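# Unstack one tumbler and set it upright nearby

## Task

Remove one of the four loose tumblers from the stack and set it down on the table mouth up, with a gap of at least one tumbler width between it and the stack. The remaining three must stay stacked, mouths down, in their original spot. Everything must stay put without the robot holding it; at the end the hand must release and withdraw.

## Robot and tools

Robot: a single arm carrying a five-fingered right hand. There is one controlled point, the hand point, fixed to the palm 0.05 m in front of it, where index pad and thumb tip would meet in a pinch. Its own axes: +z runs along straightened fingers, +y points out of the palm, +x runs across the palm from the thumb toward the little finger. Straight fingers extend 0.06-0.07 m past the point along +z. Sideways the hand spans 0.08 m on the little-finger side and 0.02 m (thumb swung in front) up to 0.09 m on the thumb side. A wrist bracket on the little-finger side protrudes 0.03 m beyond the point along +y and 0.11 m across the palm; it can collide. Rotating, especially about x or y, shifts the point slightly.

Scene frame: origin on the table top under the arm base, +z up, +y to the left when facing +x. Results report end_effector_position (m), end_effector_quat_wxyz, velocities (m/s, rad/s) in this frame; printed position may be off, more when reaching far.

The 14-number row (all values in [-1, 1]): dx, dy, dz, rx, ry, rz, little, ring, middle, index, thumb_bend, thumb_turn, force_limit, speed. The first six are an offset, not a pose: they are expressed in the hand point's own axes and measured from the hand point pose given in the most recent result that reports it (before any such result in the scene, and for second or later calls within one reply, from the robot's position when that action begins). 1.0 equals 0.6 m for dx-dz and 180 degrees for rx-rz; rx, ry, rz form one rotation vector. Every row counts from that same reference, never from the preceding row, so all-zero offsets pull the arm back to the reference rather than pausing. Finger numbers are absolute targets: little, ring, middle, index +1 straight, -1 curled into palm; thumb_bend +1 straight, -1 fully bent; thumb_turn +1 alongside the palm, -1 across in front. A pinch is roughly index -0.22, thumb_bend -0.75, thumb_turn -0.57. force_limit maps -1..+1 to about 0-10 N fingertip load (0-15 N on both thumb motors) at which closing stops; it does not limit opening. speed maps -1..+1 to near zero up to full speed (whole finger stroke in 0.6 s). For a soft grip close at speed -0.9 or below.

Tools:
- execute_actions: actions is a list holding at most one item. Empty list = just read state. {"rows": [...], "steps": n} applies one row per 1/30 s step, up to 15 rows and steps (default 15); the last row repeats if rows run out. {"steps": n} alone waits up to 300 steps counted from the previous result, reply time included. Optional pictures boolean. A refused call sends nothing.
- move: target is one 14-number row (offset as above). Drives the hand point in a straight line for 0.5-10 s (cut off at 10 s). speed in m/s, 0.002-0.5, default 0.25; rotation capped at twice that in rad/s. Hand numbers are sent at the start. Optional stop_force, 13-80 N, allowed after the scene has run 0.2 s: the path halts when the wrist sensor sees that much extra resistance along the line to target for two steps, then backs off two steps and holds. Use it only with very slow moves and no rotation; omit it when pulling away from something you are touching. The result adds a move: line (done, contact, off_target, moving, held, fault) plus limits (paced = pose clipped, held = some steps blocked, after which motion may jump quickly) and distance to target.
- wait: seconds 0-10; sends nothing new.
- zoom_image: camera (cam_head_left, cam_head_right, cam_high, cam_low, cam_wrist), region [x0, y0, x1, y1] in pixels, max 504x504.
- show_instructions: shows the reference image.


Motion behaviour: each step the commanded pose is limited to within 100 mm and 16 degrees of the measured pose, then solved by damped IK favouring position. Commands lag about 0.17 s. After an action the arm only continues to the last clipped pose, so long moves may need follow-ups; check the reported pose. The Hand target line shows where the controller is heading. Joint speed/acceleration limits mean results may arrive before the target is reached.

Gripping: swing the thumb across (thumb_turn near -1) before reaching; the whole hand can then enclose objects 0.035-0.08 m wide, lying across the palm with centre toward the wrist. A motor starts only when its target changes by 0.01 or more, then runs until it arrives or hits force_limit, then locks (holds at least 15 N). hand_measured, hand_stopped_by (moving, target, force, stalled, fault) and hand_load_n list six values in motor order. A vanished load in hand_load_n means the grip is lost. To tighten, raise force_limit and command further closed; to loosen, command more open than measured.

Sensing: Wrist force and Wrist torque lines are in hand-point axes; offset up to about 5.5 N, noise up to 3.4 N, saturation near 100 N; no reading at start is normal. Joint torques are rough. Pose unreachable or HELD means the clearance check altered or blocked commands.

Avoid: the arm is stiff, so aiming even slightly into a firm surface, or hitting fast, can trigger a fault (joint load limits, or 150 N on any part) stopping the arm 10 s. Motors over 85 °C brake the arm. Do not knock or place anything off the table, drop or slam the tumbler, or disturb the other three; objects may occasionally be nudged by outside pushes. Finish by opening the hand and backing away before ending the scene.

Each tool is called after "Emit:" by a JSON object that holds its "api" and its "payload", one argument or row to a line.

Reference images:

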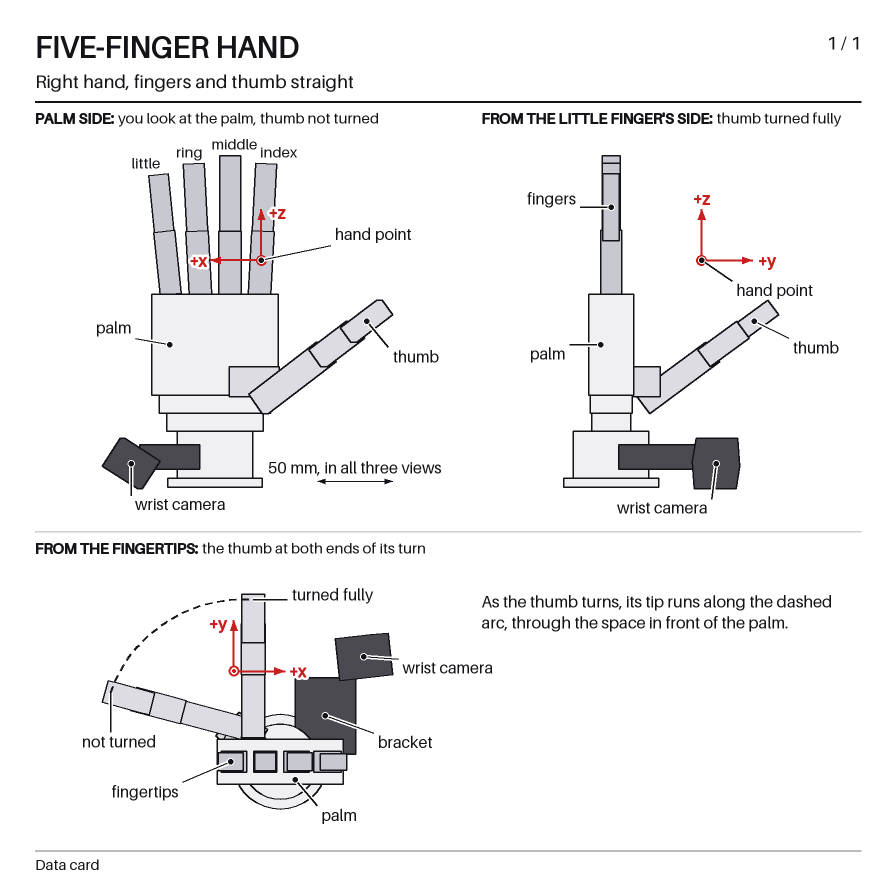

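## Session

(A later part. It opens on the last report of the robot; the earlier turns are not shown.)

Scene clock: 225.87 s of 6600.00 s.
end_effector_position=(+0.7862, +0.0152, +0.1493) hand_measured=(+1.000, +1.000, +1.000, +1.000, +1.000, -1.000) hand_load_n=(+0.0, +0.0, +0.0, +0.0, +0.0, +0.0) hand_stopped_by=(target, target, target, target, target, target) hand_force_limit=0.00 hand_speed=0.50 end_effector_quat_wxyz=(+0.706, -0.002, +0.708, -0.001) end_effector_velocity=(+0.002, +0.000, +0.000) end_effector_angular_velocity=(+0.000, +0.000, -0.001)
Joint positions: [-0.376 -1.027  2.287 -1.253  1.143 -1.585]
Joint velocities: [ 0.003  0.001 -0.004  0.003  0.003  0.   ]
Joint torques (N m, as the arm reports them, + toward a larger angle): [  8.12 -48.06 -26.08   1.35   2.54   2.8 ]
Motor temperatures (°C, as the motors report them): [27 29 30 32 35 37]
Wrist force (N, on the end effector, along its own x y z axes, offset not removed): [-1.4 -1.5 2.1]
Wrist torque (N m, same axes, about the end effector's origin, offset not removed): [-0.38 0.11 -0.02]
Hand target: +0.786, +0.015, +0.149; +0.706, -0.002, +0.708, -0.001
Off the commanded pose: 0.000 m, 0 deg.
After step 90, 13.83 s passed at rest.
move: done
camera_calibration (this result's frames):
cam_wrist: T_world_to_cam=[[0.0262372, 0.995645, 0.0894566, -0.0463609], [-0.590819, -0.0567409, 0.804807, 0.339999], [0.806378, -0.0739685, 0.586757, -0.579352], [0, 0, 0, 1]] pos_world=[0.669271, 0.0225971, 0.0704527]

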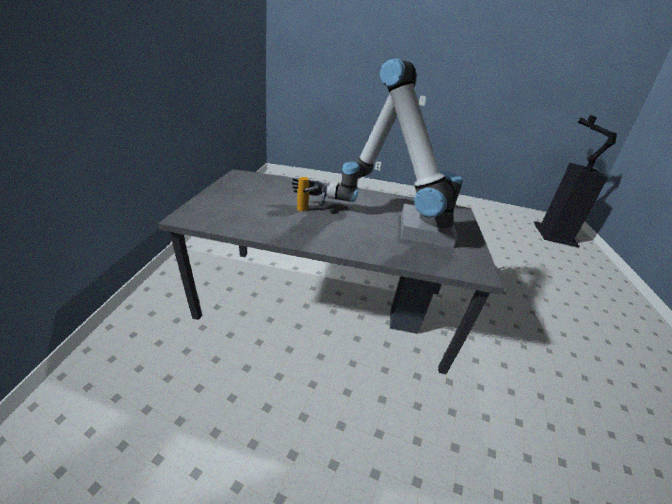

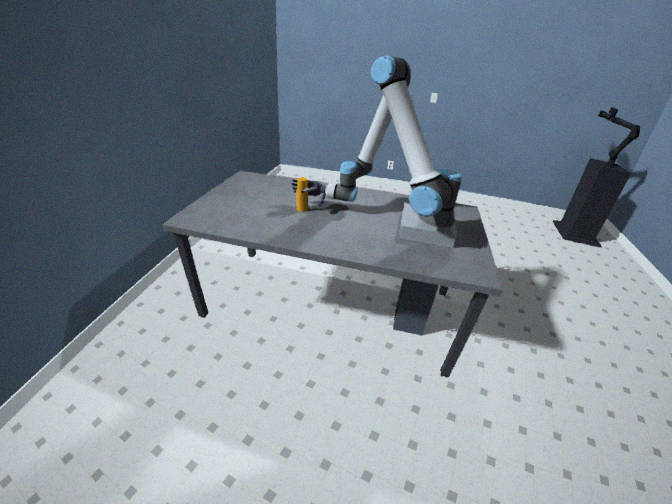

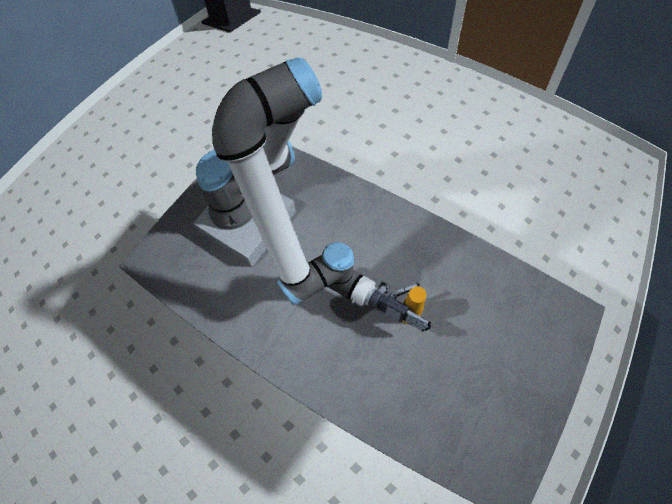

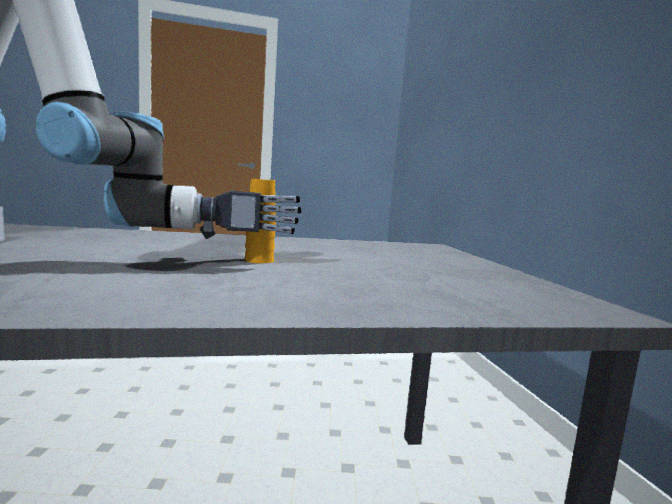

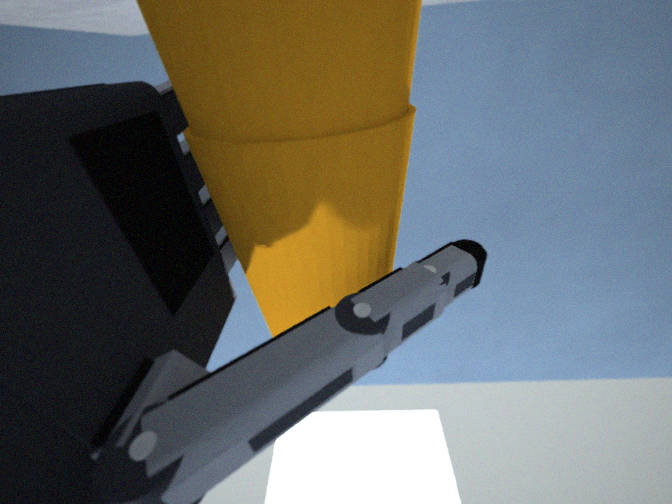

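Emit:
{"api": "move", "payload": {
  "target": [0,0,0,0,0,0,1,1,-1,-1,-1,-1,-0.4,-0.75],
  "speed": 0.02
}}

Emit:
{"api": "zoom_image", "payload": {
  "camera": "cam_high",
  "region": [350, 250, 470, 340]
}}

Emit:
{"api": "zoom_image", "payload": {
  "camera": "cam_low",
  "region": [180, 160, 330, 280]
}}

Scene clock: 233.97 s of 6600.00 s.
end_effector_position=(+0.7862, +0.0152, +0.1493) hand_measured=(+1.000, +1.000, +0.086, +0.044, +0.414, -1.000) hand_load_n=(+0.0, +0.0, +2.0, +4.5, +6.5, +0.0) hand_stopped_by=(target, target, force, force, force, target) hand_force_limit=-0.40 hand_speed=-0.75 end_effector_quat_wxyz=(+0.706, -0.002, +0.708, -0.001) end_effector_velocity=(-0.000, +0.001, -0.000) end_effector_angular_velocity=(+0.000, +0.001, +0.001)
Joint positions: [-0.376 -1.027  2.287 -1.253  1.143 -1.585]
Joint velocities: [ 0.    -0.     0.001 -0.    -0.001 -0.   ]
Joint torques (N m, as the arm reports them, + toward a larger angle): [-12.76 -65.51  -7.63  -5.11  -1.42   1.43]
Motor temperatures (°C, as the motors report them): [27 29 30 32 35 37]
Wrist force (N, on the end effector, along its own x y z axes, offset not removed): [0.3 -1.4 2.4]
Wrist torque (N m, same axes, about the end effector's origin, offset not removed): [-0.53 -0.16 0.13]
Hand target: +0.786, +0.015, +0.149; +0.706, -0.002, +0.708, -0.001
Off the commanded pose: 0.000 m, 0 deg.
After step 90, 2.53 s passed at rest.
move: done
camera_calibration (this result's frames):
cam_wrist: T_world_to_cam=[[0.0262339, 0.995644, 0.0894684, -0.0463614], [-0.590808, -0.0567535, 0.804814, 0.339996], [0.806386, -0.073972, 0.586745, -0.579348], [0, 0, 0, 1]] pos_world=[0.669266, 0.0225999, 0.0704437]

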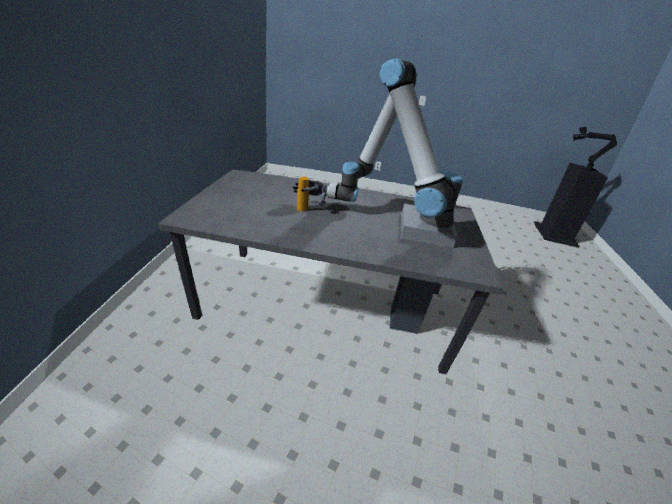

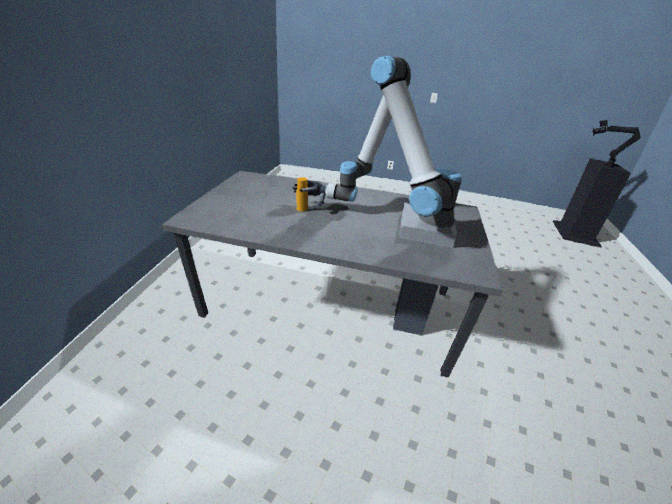

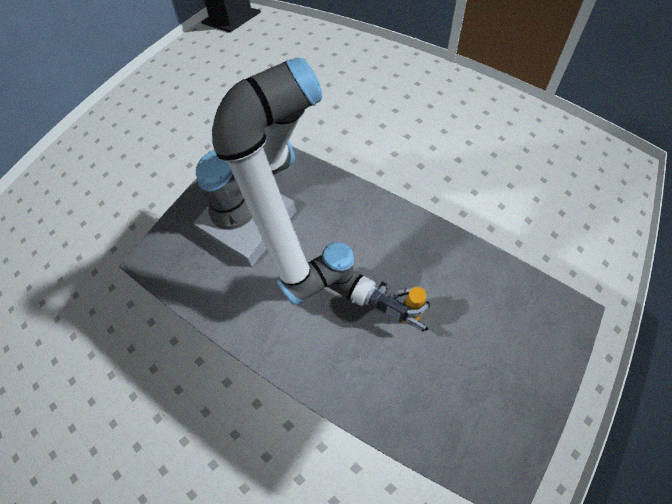

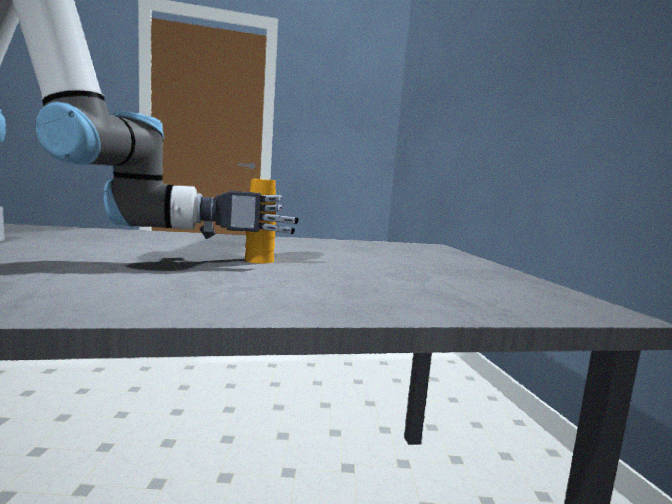

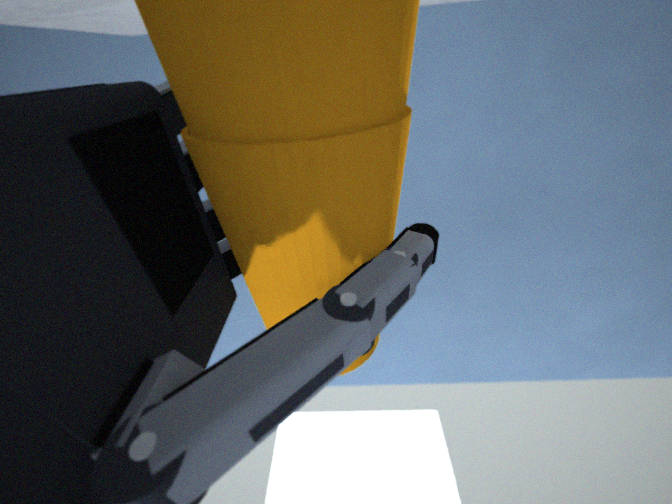

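Region (350, 250, 470, 340) of cam_high's 672x504 image, scaled by 4.200, with more detail than that image has; it fills the top 378 rows of this view, and the rest is white.

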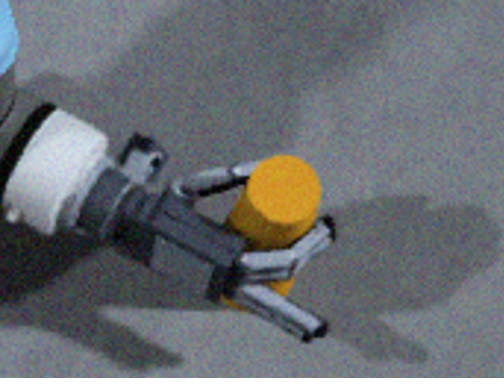

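Region (180, 160, 330, 280) of cam_low's 672x504 image, scaled by 3.360, with more detail than that image has; it fills the top 403 rows of this view, and the rest is white.

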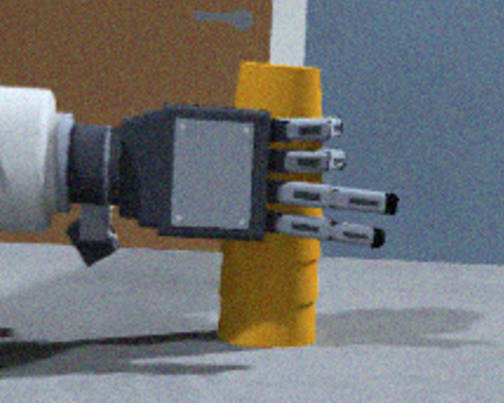

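Emit:
{"api": "move", "payload": {
  "target": [0,0,0,0,0,0,1,-0.95,-0.95,-0.95,-0.95,-1,0.2,-0.8],
  "speed": 0.02
}}

Emit:
{"api": "zoom_image", "payload": {
  "camera": "cam_low",
  "region": [180, 160, 330, 280]
}}

Scene clock: 242.67 s of 6600.00 s.
end_effector_position=(+0.7862, +0.0152, +0.1493) hand_measured=(+1.000, +0.080, +0.056, +0.026, +0.414, -1.000) hand_load_n=(+0.0, +6.0, +4.0, +5.5, +12.5, +4.0) hand_stopped_by=(target, force, force, force, force, target) hand_force_limit=0.20 hand_speed=-0.80 end_effector_quat_wxyz=(+0.706, -0.002, +0.708, -0.001) end_effector_velocity=(+0.000, -0.000, -0.001) end_effector_angular_velocity=(-0.001, -0.000, -0.000)
Joint positions: [-0.376 -1.027  2.287 -1.253  1.143 -1.585]
Joint velocities: [ 0.     0.001 -0.001 -0.001  0.    -0.   ]
Joint torques (N m, as the arm reports them, + toward a larger angle): [-12.46 -50.86 -11.56  -5.01   0.14  -0.11]
Motor temperatures (°C, as the motors report them): [27 29 30 32 35 37]
Wrist force (N, on the end effector, along its own x y z axes, offset not removed): [2.0 -3.5 1.6]
Wrist torque (N m, same axes, about the end effector's origin, offset not removed): [-0.70 -0.27 0.10]
Hand target: +0.786, +0.015, +0.149; +0.706, -0.002, +0.708, -0.001
Off the commanded pose: 0.000 m, 0 deg.
After step 90, 2.67 s passed at rest.
move: done
camera_calibration (this result's frames):
cam_wrist: T_world_to_cam=[[0.0262333, 0.995645, 0.0894626, -0.0463599], [-0.590819, -0.0567481, 0.804806, 0.339998], [0.806378, -0.0739689, 0.586757, -0.579351], [0, 0, 0, 1]] pos_world=[0.669269, 0.0225984, 0.0704527]

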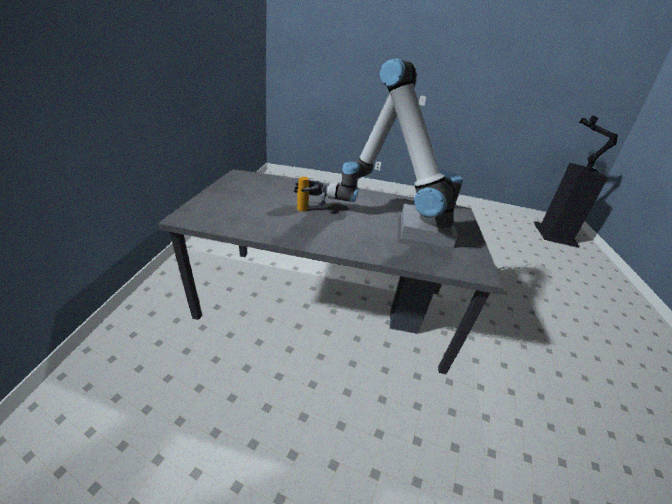

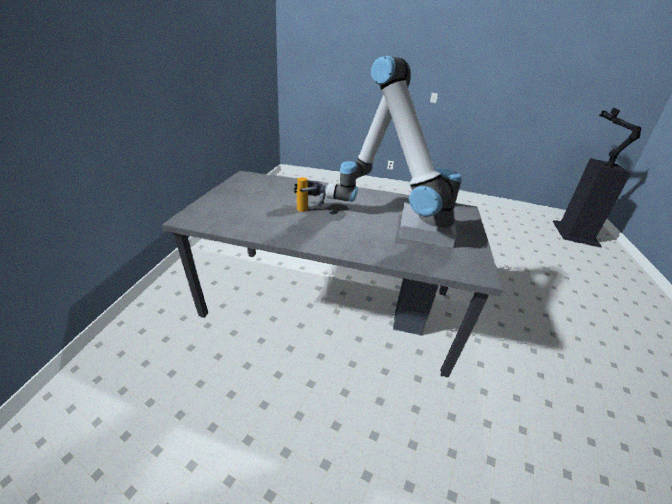

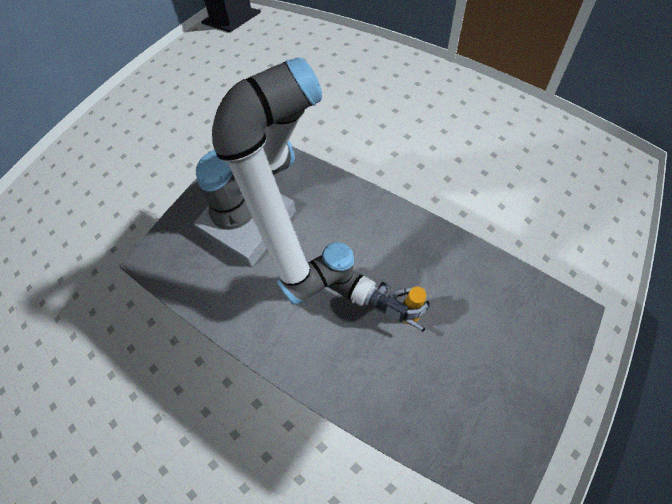

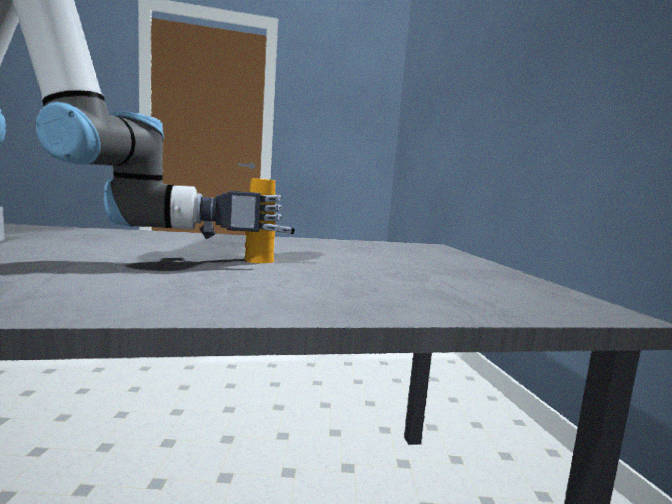

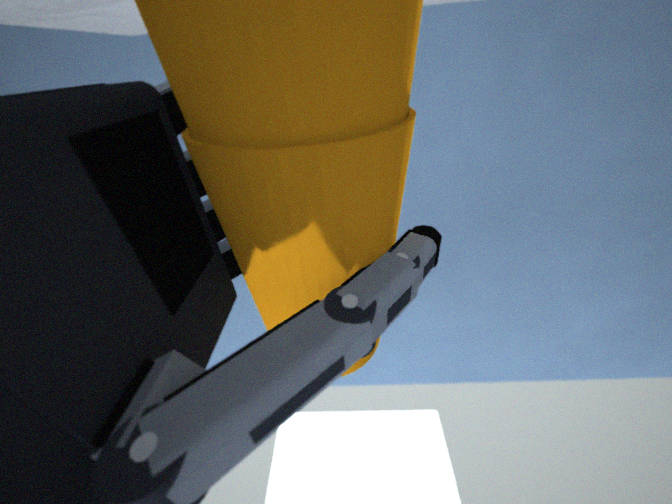

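Region (180, 160, 330, 280) of cam_low's 672x504 image, scaled by 3.360, with more detail than that image has; it fills the top 403 rows of this view, and the rest is white.

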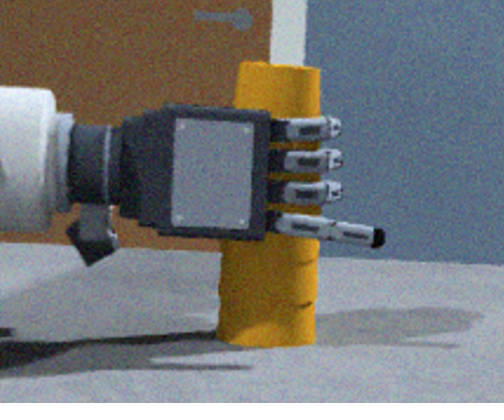

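Lift a little slowly and check.

Emit:
{"api": "move", "payload": {
  "target": [-0.05,0,0,0,0,0,1,-0.95,-0.95,-0.95,-0.95,-1,0.2,-0.8],
  "speed": 0.03
}}

Emit:
{"api": "zoom_image", "payload": {
  "camera": "cam_low",
  "region": [180, 150, 330, 280]
}}

Scene clock: 248.10 s of 6600.00 s.
end_effector_position=(+0.7862, +0.0153, +0.1790) hand_measured=(+1.000, +0.080, +0.056, +0.026, +0.414, -1.000) hand_load_n=(+0.0, +5.5, +4.0, +5.5, +12.5, +4.5) hand_stopped_by=(target, force, force, force, force, target) hand_force_limit=0.20 hand_speed=-0.80 end_effector_quat_wxyz=(+0.706, -0.002, +0.708, -0.001) end_effector_velocity=(+0.000, -0.000, +0.002) end_effector_angular_velocity=(+0.000, +0.001, -0.001)
Joint positions: [-0.375 -1.087  2.287 -1.193  1.144 -1.585]
Joint velocities: [-0.    -0.004 -0.001  0.006  0.001 -0.   ]
Joint torques (N m, as the arm reports them, + toward a larger angle): [  8.93 -68.05 -29.91   1.85   2.29   1.67]
Motor temperatures (°C, as the motors report them): [27 29 30 32 35 37]
Wrist force (N, on the end effector, along its own x y z axes, offset not removed): [1.8 -1.1 2.1]
Wrist torque (N m, same axes, about the end effector's origin, offset not removed): [-0.31 -0.32 0.17]
Hand target: +0.786, +0.015, +0.179; +0.706, -0.002, +0.708, -0.001
Off the commanded pose: 0.000 m, 0 deg.
After step 90, 1.10 s passed at rest.
move: done
camera_calibration (this result's frames):
cam_wrist: T_world_to_cam=[[0.0262339, 0.995639, 0.0895264, -0.0491424], [-0.590821, -0.0567991, 0.804801, 0.316099], [0.806376, -0.0740071, 0.586755, -0.596828], [0, 0, 0, 1]] pos_world=[0.669315, 0.0227126, 0.100195]

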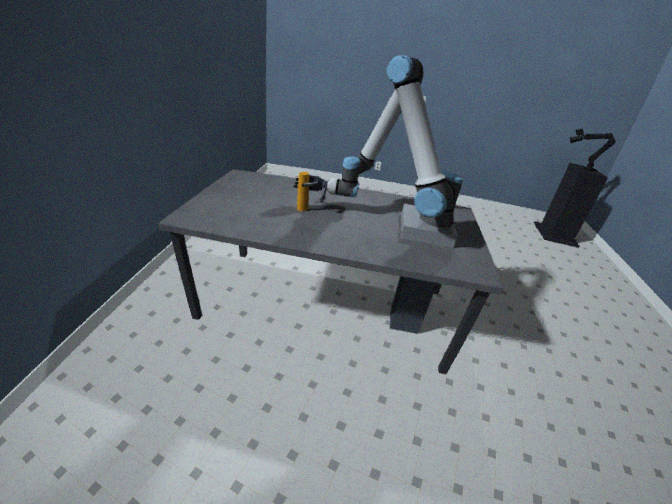

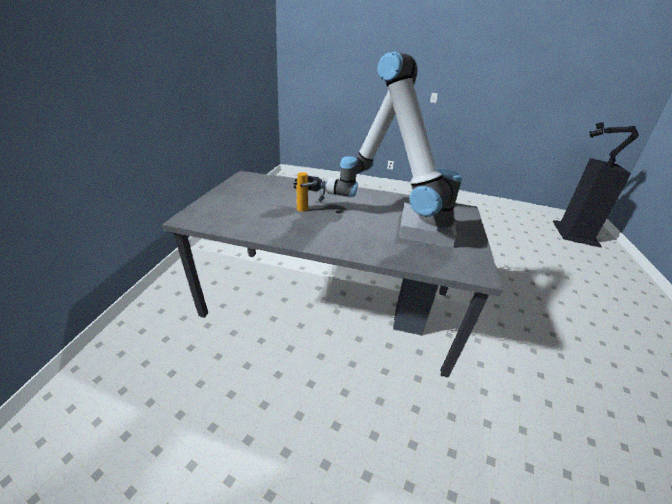

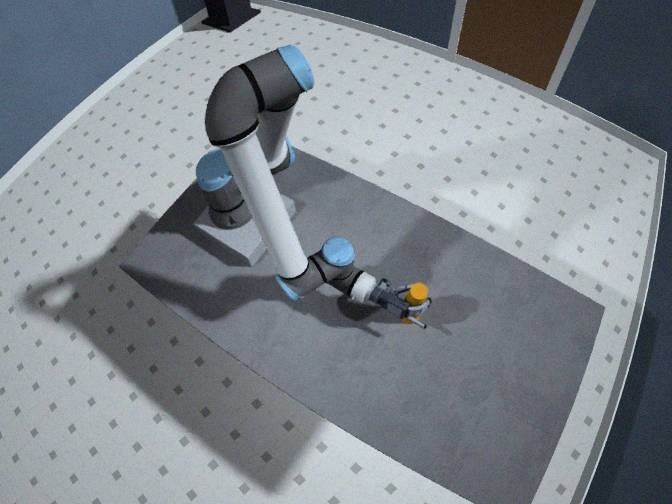

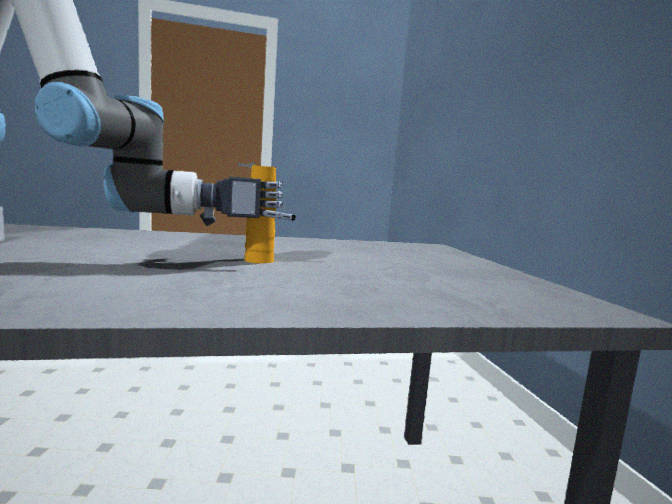

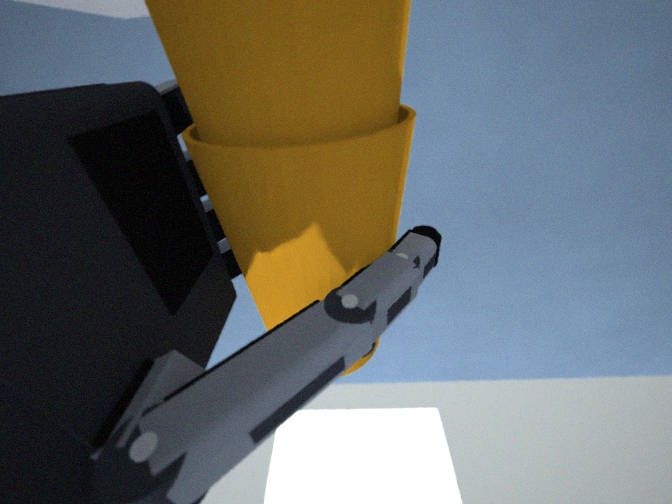

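Region (180, 150, 330, 280) of cam_low's 672x504 image, scaled by 3.360, with more detail than that image has; it fills the top 437 rows of this view, and the rest is white.

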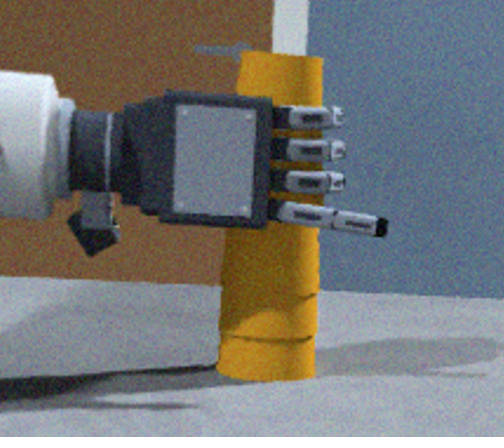

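Emit:
{"api": "move", "payload": {
  "target": [-0.21,0,0,0,0,0,1,-0.95,-0.95,-0.95,-0.95,-1,0.2,-0.8],
  "speed": 0.08
}}

Scene clock: 256.37 s of 6600.00 s.
end_effector_position=(+0.7865, +0.0158, +0.3047) hand_measured=(+1.000, +0.080, +0.056, +0.026, +0.414, -1.000) hand_load_n=(+0.0, +5.5, +4.0, +5.5, +12.5, +4.5) hand_stopped_by=(target, force, force, force, force, target) hand_force_limit=0.20 hand_speed=-0.80 end_effector_quat_wxyz=(+0.706, -0.002, +0.708, -0.001) end_effector_velocity=(+0.000, -0.000, +0.002) end_effector_angular_velocity=(-0.001, -0.000, -0.000)
Joint positions: [-0.372 -1.321  2.252 -0.924  1.147 -1.584]
Joint velocities: [ 0.    -0.003 -0.002  0.005  0.    -0.001]
Joint torques (N m, as the arm reports them, + toward a larger angle): [  5.78 -60.98 -41.09   1.29   2.12  -2.03]
Motor temperatures (°C, as the motors report them): [27 29 30 32 35 37]
Wrist force (N, on the end effector, along its own x y z axes, offset not removed): [-0.9 -2.1 2.6]
Wrist torque (N m, same axes, about the end effector's origin, offset not removed): [-0.46 0.09 -0.06]
Hand target: +0.786, +0.016, +0.305; +0.706, -0.002, +0.708, -0.001
Off the commanded pose: 0.000 m, 0 deg.
After step 90, 3.23 s passed at rest.
move: done
camera_calibration (this result's frames):
cam_wrist: T_world_to_cam=[[0.0262272, 0.995631, 0.0896187, -0.0608581], [-0.590844, -0.0568755, 0.804779, 0.215153], [0.80636, -0.0740578, 0.58677, -0.670741], [0, 0, 0, 1]] pos_world=[0.669576, 0.0231556, 0.225875]

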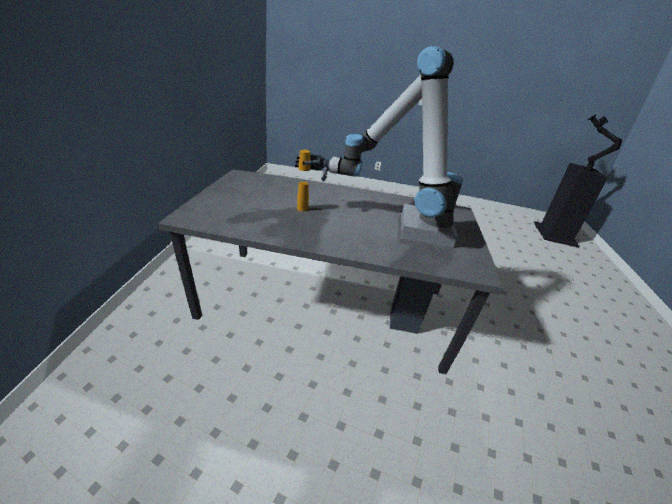

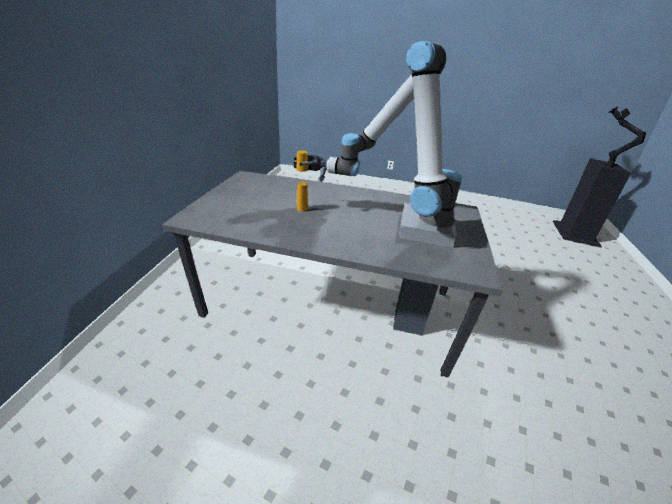

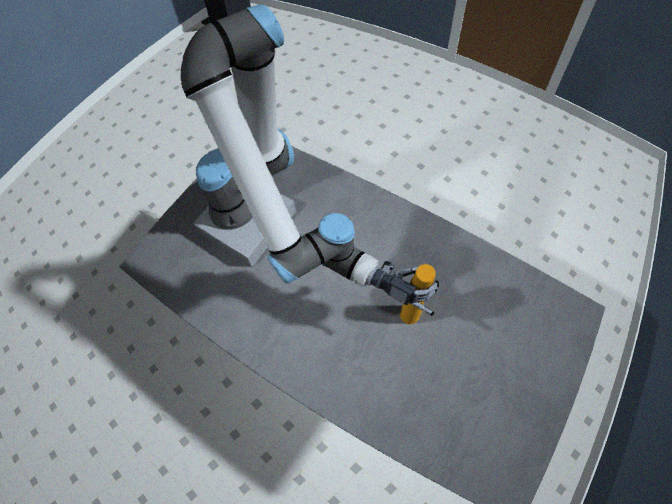

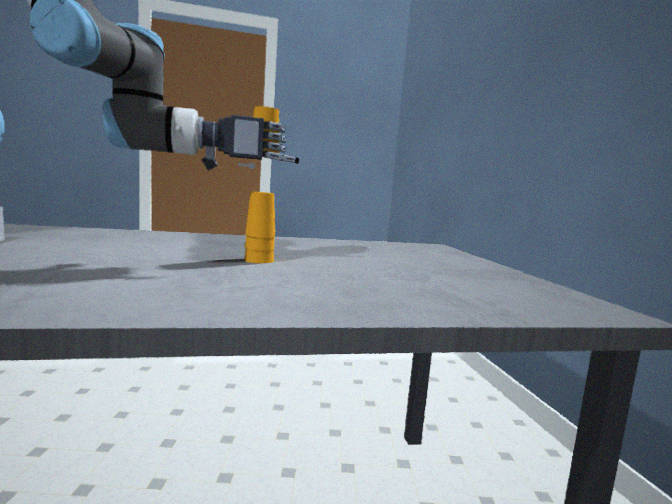

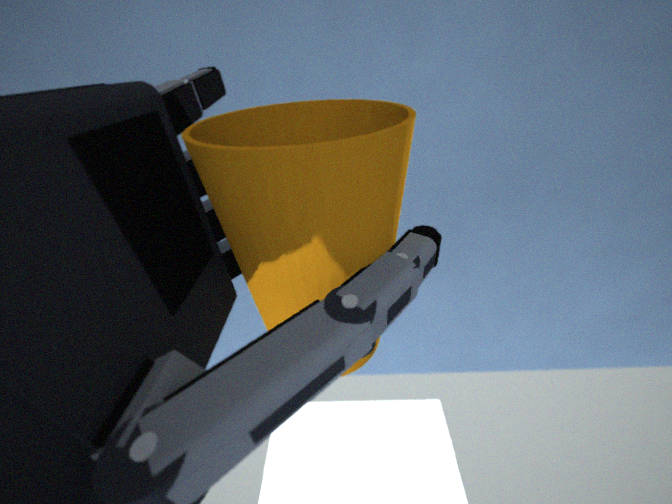

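Emit:
{"api": "move", "payload": {
  "target": [0.17,0.3,0,0,0,0.99,1,-0.95,-0.95,-0.95,-0.95,-1,0.2,-0.8],
  "speed": 0.4
}}

Scene clock: 270.87 s of 6600.00 s.
end_effector_position=(+0.7864, +0.1951, +0.2023) hand_measured=(+1.000, +0.080, +0.056, +0.026, +0.414, -1.000) hand_load_n=(+0.0, +5.5, +4.0, +5.5, +12.5, +5.0) hand_stopped_by=(target, force, force, force, force, target) hand_force_limit=0.20 hand_speed=-0.80 end_effector_quat_wxyz=(+0.013, +0.708, +0.013, +0.706) end_effector_velocity=(-0.001, +0.000, -0.001) end_effector_angular_velocity=(+0.010, +0.003, -0.000)
Joint positions: [ 0.206 -1.174  2.156 -0.975  1.725  1.528]
Joint velocities: [ 0.    -0.001  0.001  0.003  0.001  0.01 ]
Joint torques (N m, as the arm reports them, + toward a larger angle): [  7.87 -71.44 -39.61   1.22   2.54   2.47]
Motor temperatures (°C, as the motors report them): [27 29 30 32 35 37]
Wrist force (N, on the end effector, along its own x y z axes, offset not removed): [1.1 -0.9 1.7]
Wrist torque (N m, same axes, about the end effector's origin, offset not removed): [-0.23 -0.29 0.17]
Hand target: +0.786, +0.195, +0.202; +0.012, +0.708, +0.013, +0.706
Off the commanded pose: 0.000 m, 0 deg.
After step 90, 7.00 s passed at rest.
move: done
camera_calibration (this result's frames):
cam_wrist: T_world_to_cam=[[0.0268418, -0.997994, -0.0573374, 0.188026], [-0.593785, 0.0302248, -0.804056, 0.618537], [0.804176, 0.0556284, -0.591782, -0.38253], [0, 0, 0, 1]] pos_world=[0.669852, 0.190233, 0.281745]

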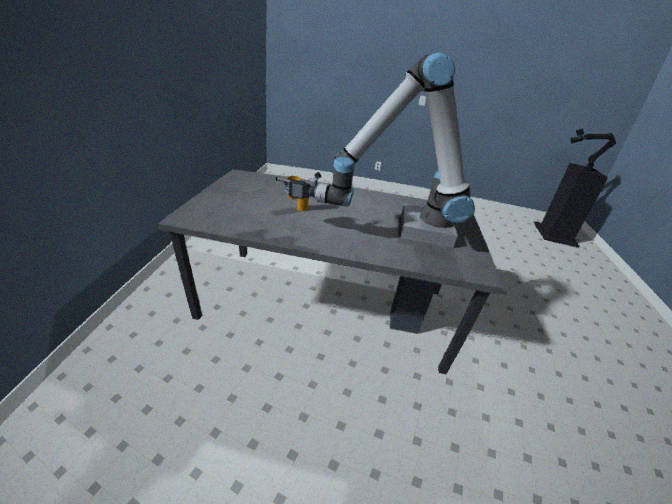

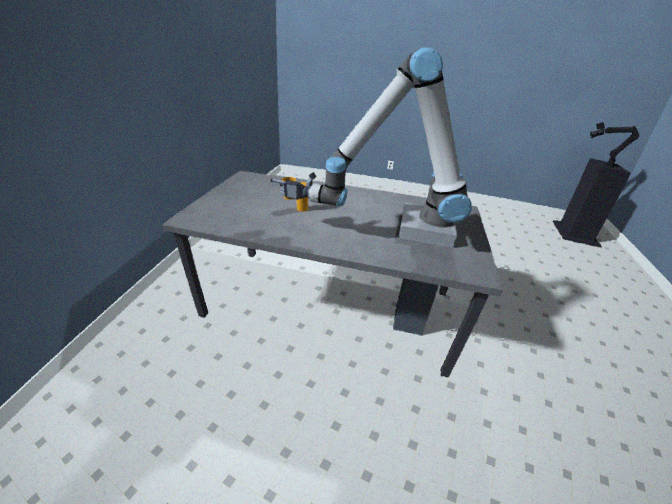

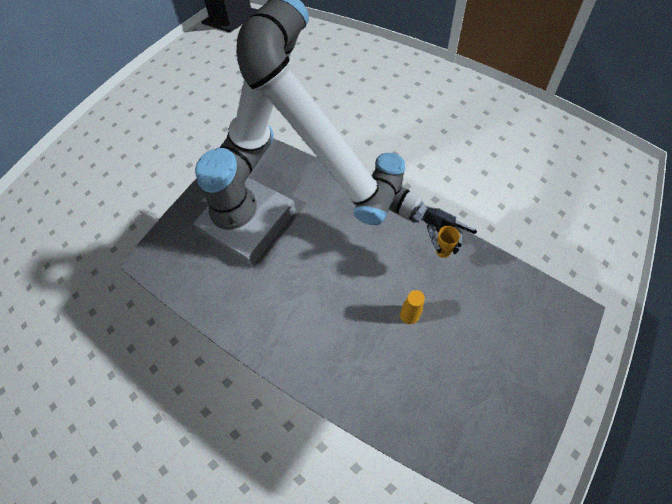

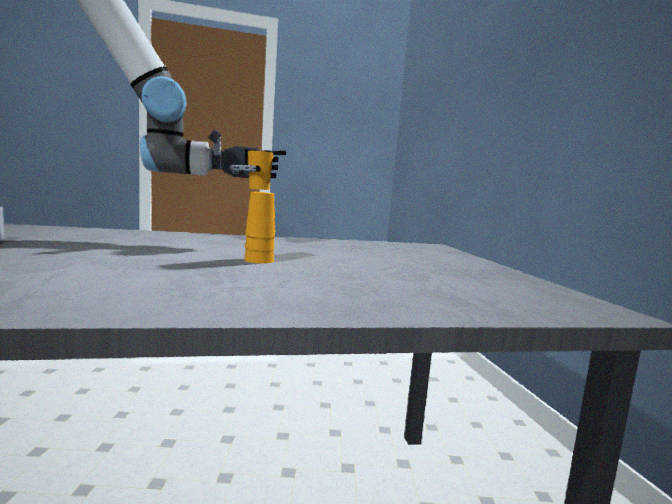

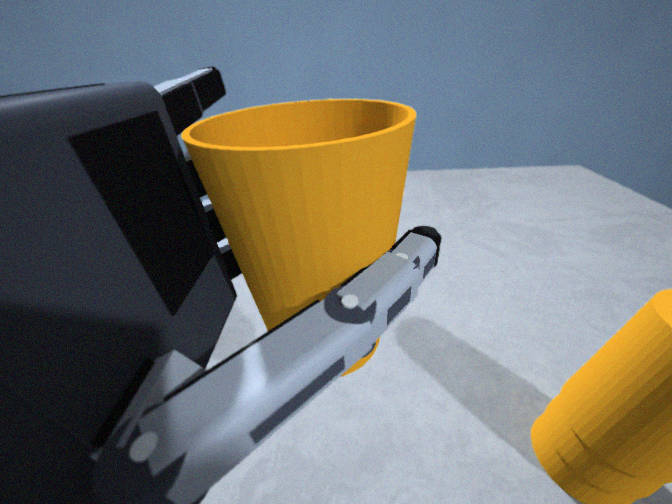

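Emit:
{"api": "move", "payload": {
  "target": [-0.225,0,0.15,0,0,0.0115,1,-0.95,-0.95,-0.95,-0.95,-1,0.2,-0.8],
  "speed": 0.15
}}

Emit:
{"api": "zoom_image", "payload": {
  "camera": "cam_low",
  "region": [170, 160, 340, 280]
}}

Scene clock: 279.90 s of 6600.00 s.
end_effector_position=(+0.8761, +0.1903, +0.0675) hand_measured=(+1.000, +0.080, +0.056, +0.026, +0.414, -1.000) hand_load_n=(+0.0, +5.5, +4.0, +5.5, +12.5, +5.0) hand_stopped_by=(target, force, force, force, force, target) hand_force_limit=0.20 hand_speed=-0.80 end_effector_quat_wxyz=(-0.000, +0.708, +0.000, +0.706) end_effector_velocity=(+0.003, +0.000, -0.001) end_effector_angular_velocity=(+0.001, -0.003, +0.000)
Joint positions: [ 0.174 -0.882  2.007 -1.119  1.693  1.564]
Joint velocities: [-0.     0.004 -0.005 -0.002 -0.     0.001]
Joint torques (N m, as the arm reports them, + toward a larger angle): [-13.2  -62.69 -32.1   -5.88  -1.84   2.75]
Motor temperatures (°C, as the motors report them): [27 29 30 32 35 37]
Wrist force (N, on the end effector, along its own x y z axes, offset not removed): [-1.8 -1.6 2.3]
Wrist torque (N m, same axes, about the end effector's origin, offset not removed): [-0.42 0.16 -0.04]
Hand target: +0.876, +0.190, +0.067; -0.000, +0.708, +0.000, +0.706
Off the commanded pose: 0.000 m, 0 deg.
After step 90, 4.40 s passed at rest.
move: done
camera_calibration (this result's frames):
cam_wrist: T_world_to_cam=[[0.0267852, -0.995277, -0.0933104, 0.174987], [-0.593784, 0.0592512, -0.80244, 0.557863], [0.804179, 0.0768997, -0.589392, -0.538335], [0, 0, 0, 1]] pos_world=[0.759481, 0.182505, 0.146689]

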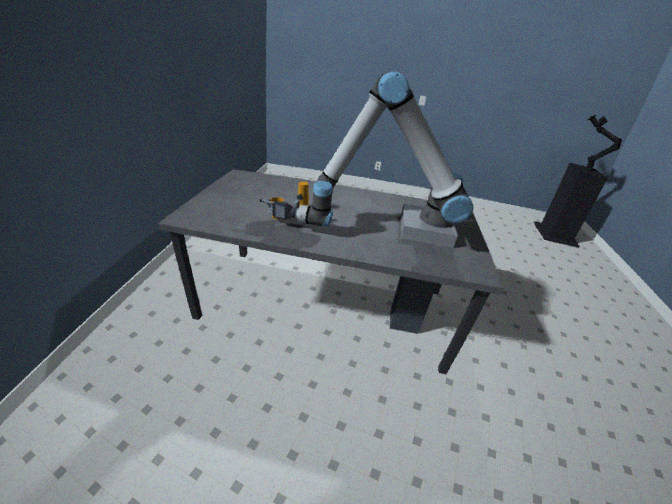

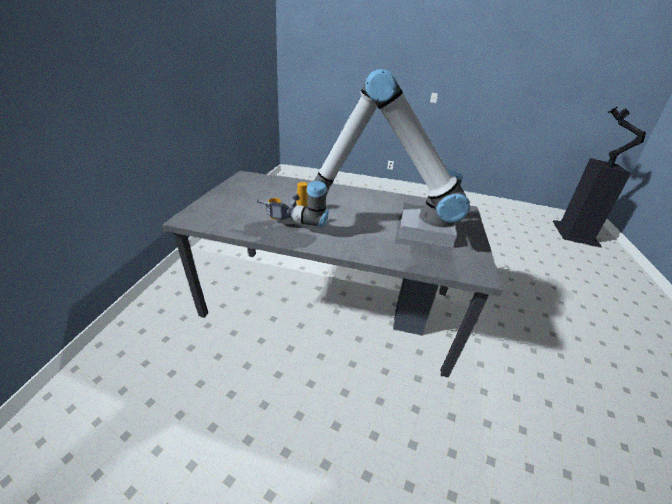

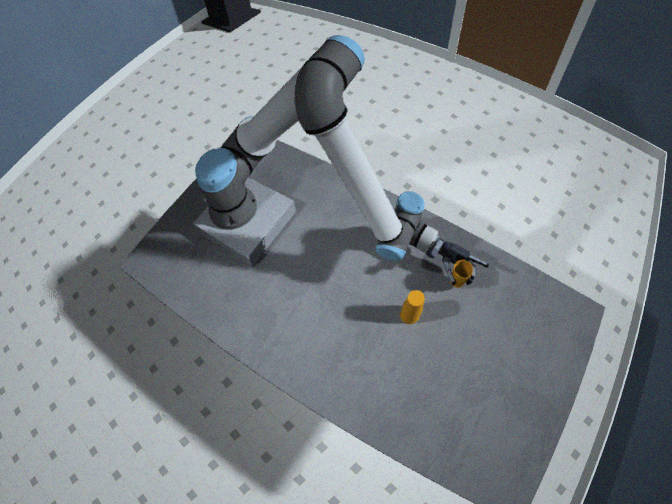

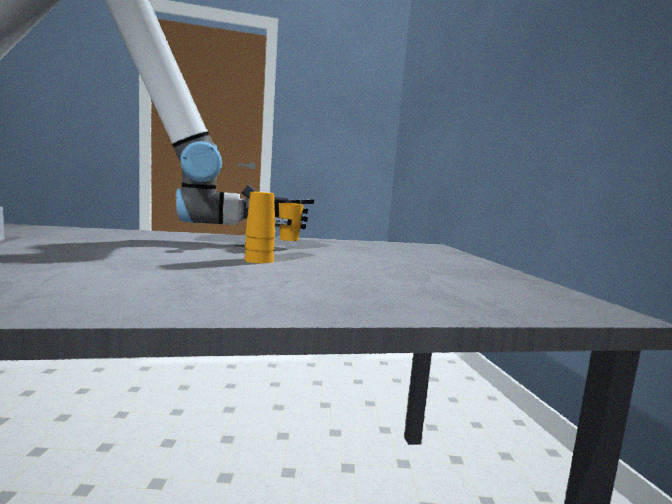

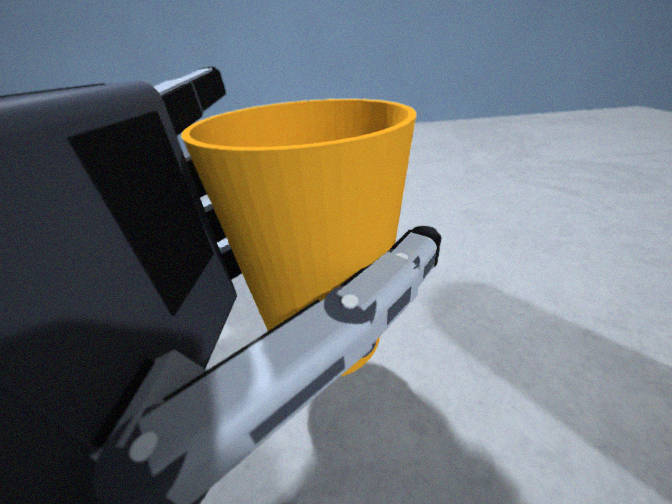

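Region (170, 160, 340, 280) of cam_low's 672x504 image, scaled by 2.965, with more detail than that image has; it fills the top 356 rows of this view, and the rest is white.

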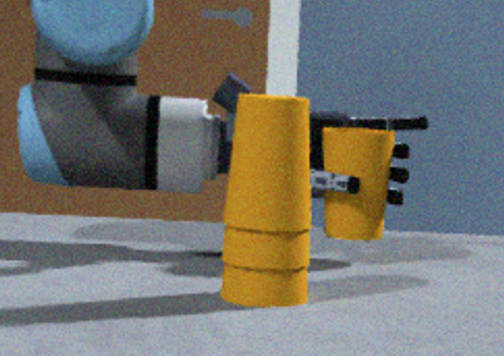

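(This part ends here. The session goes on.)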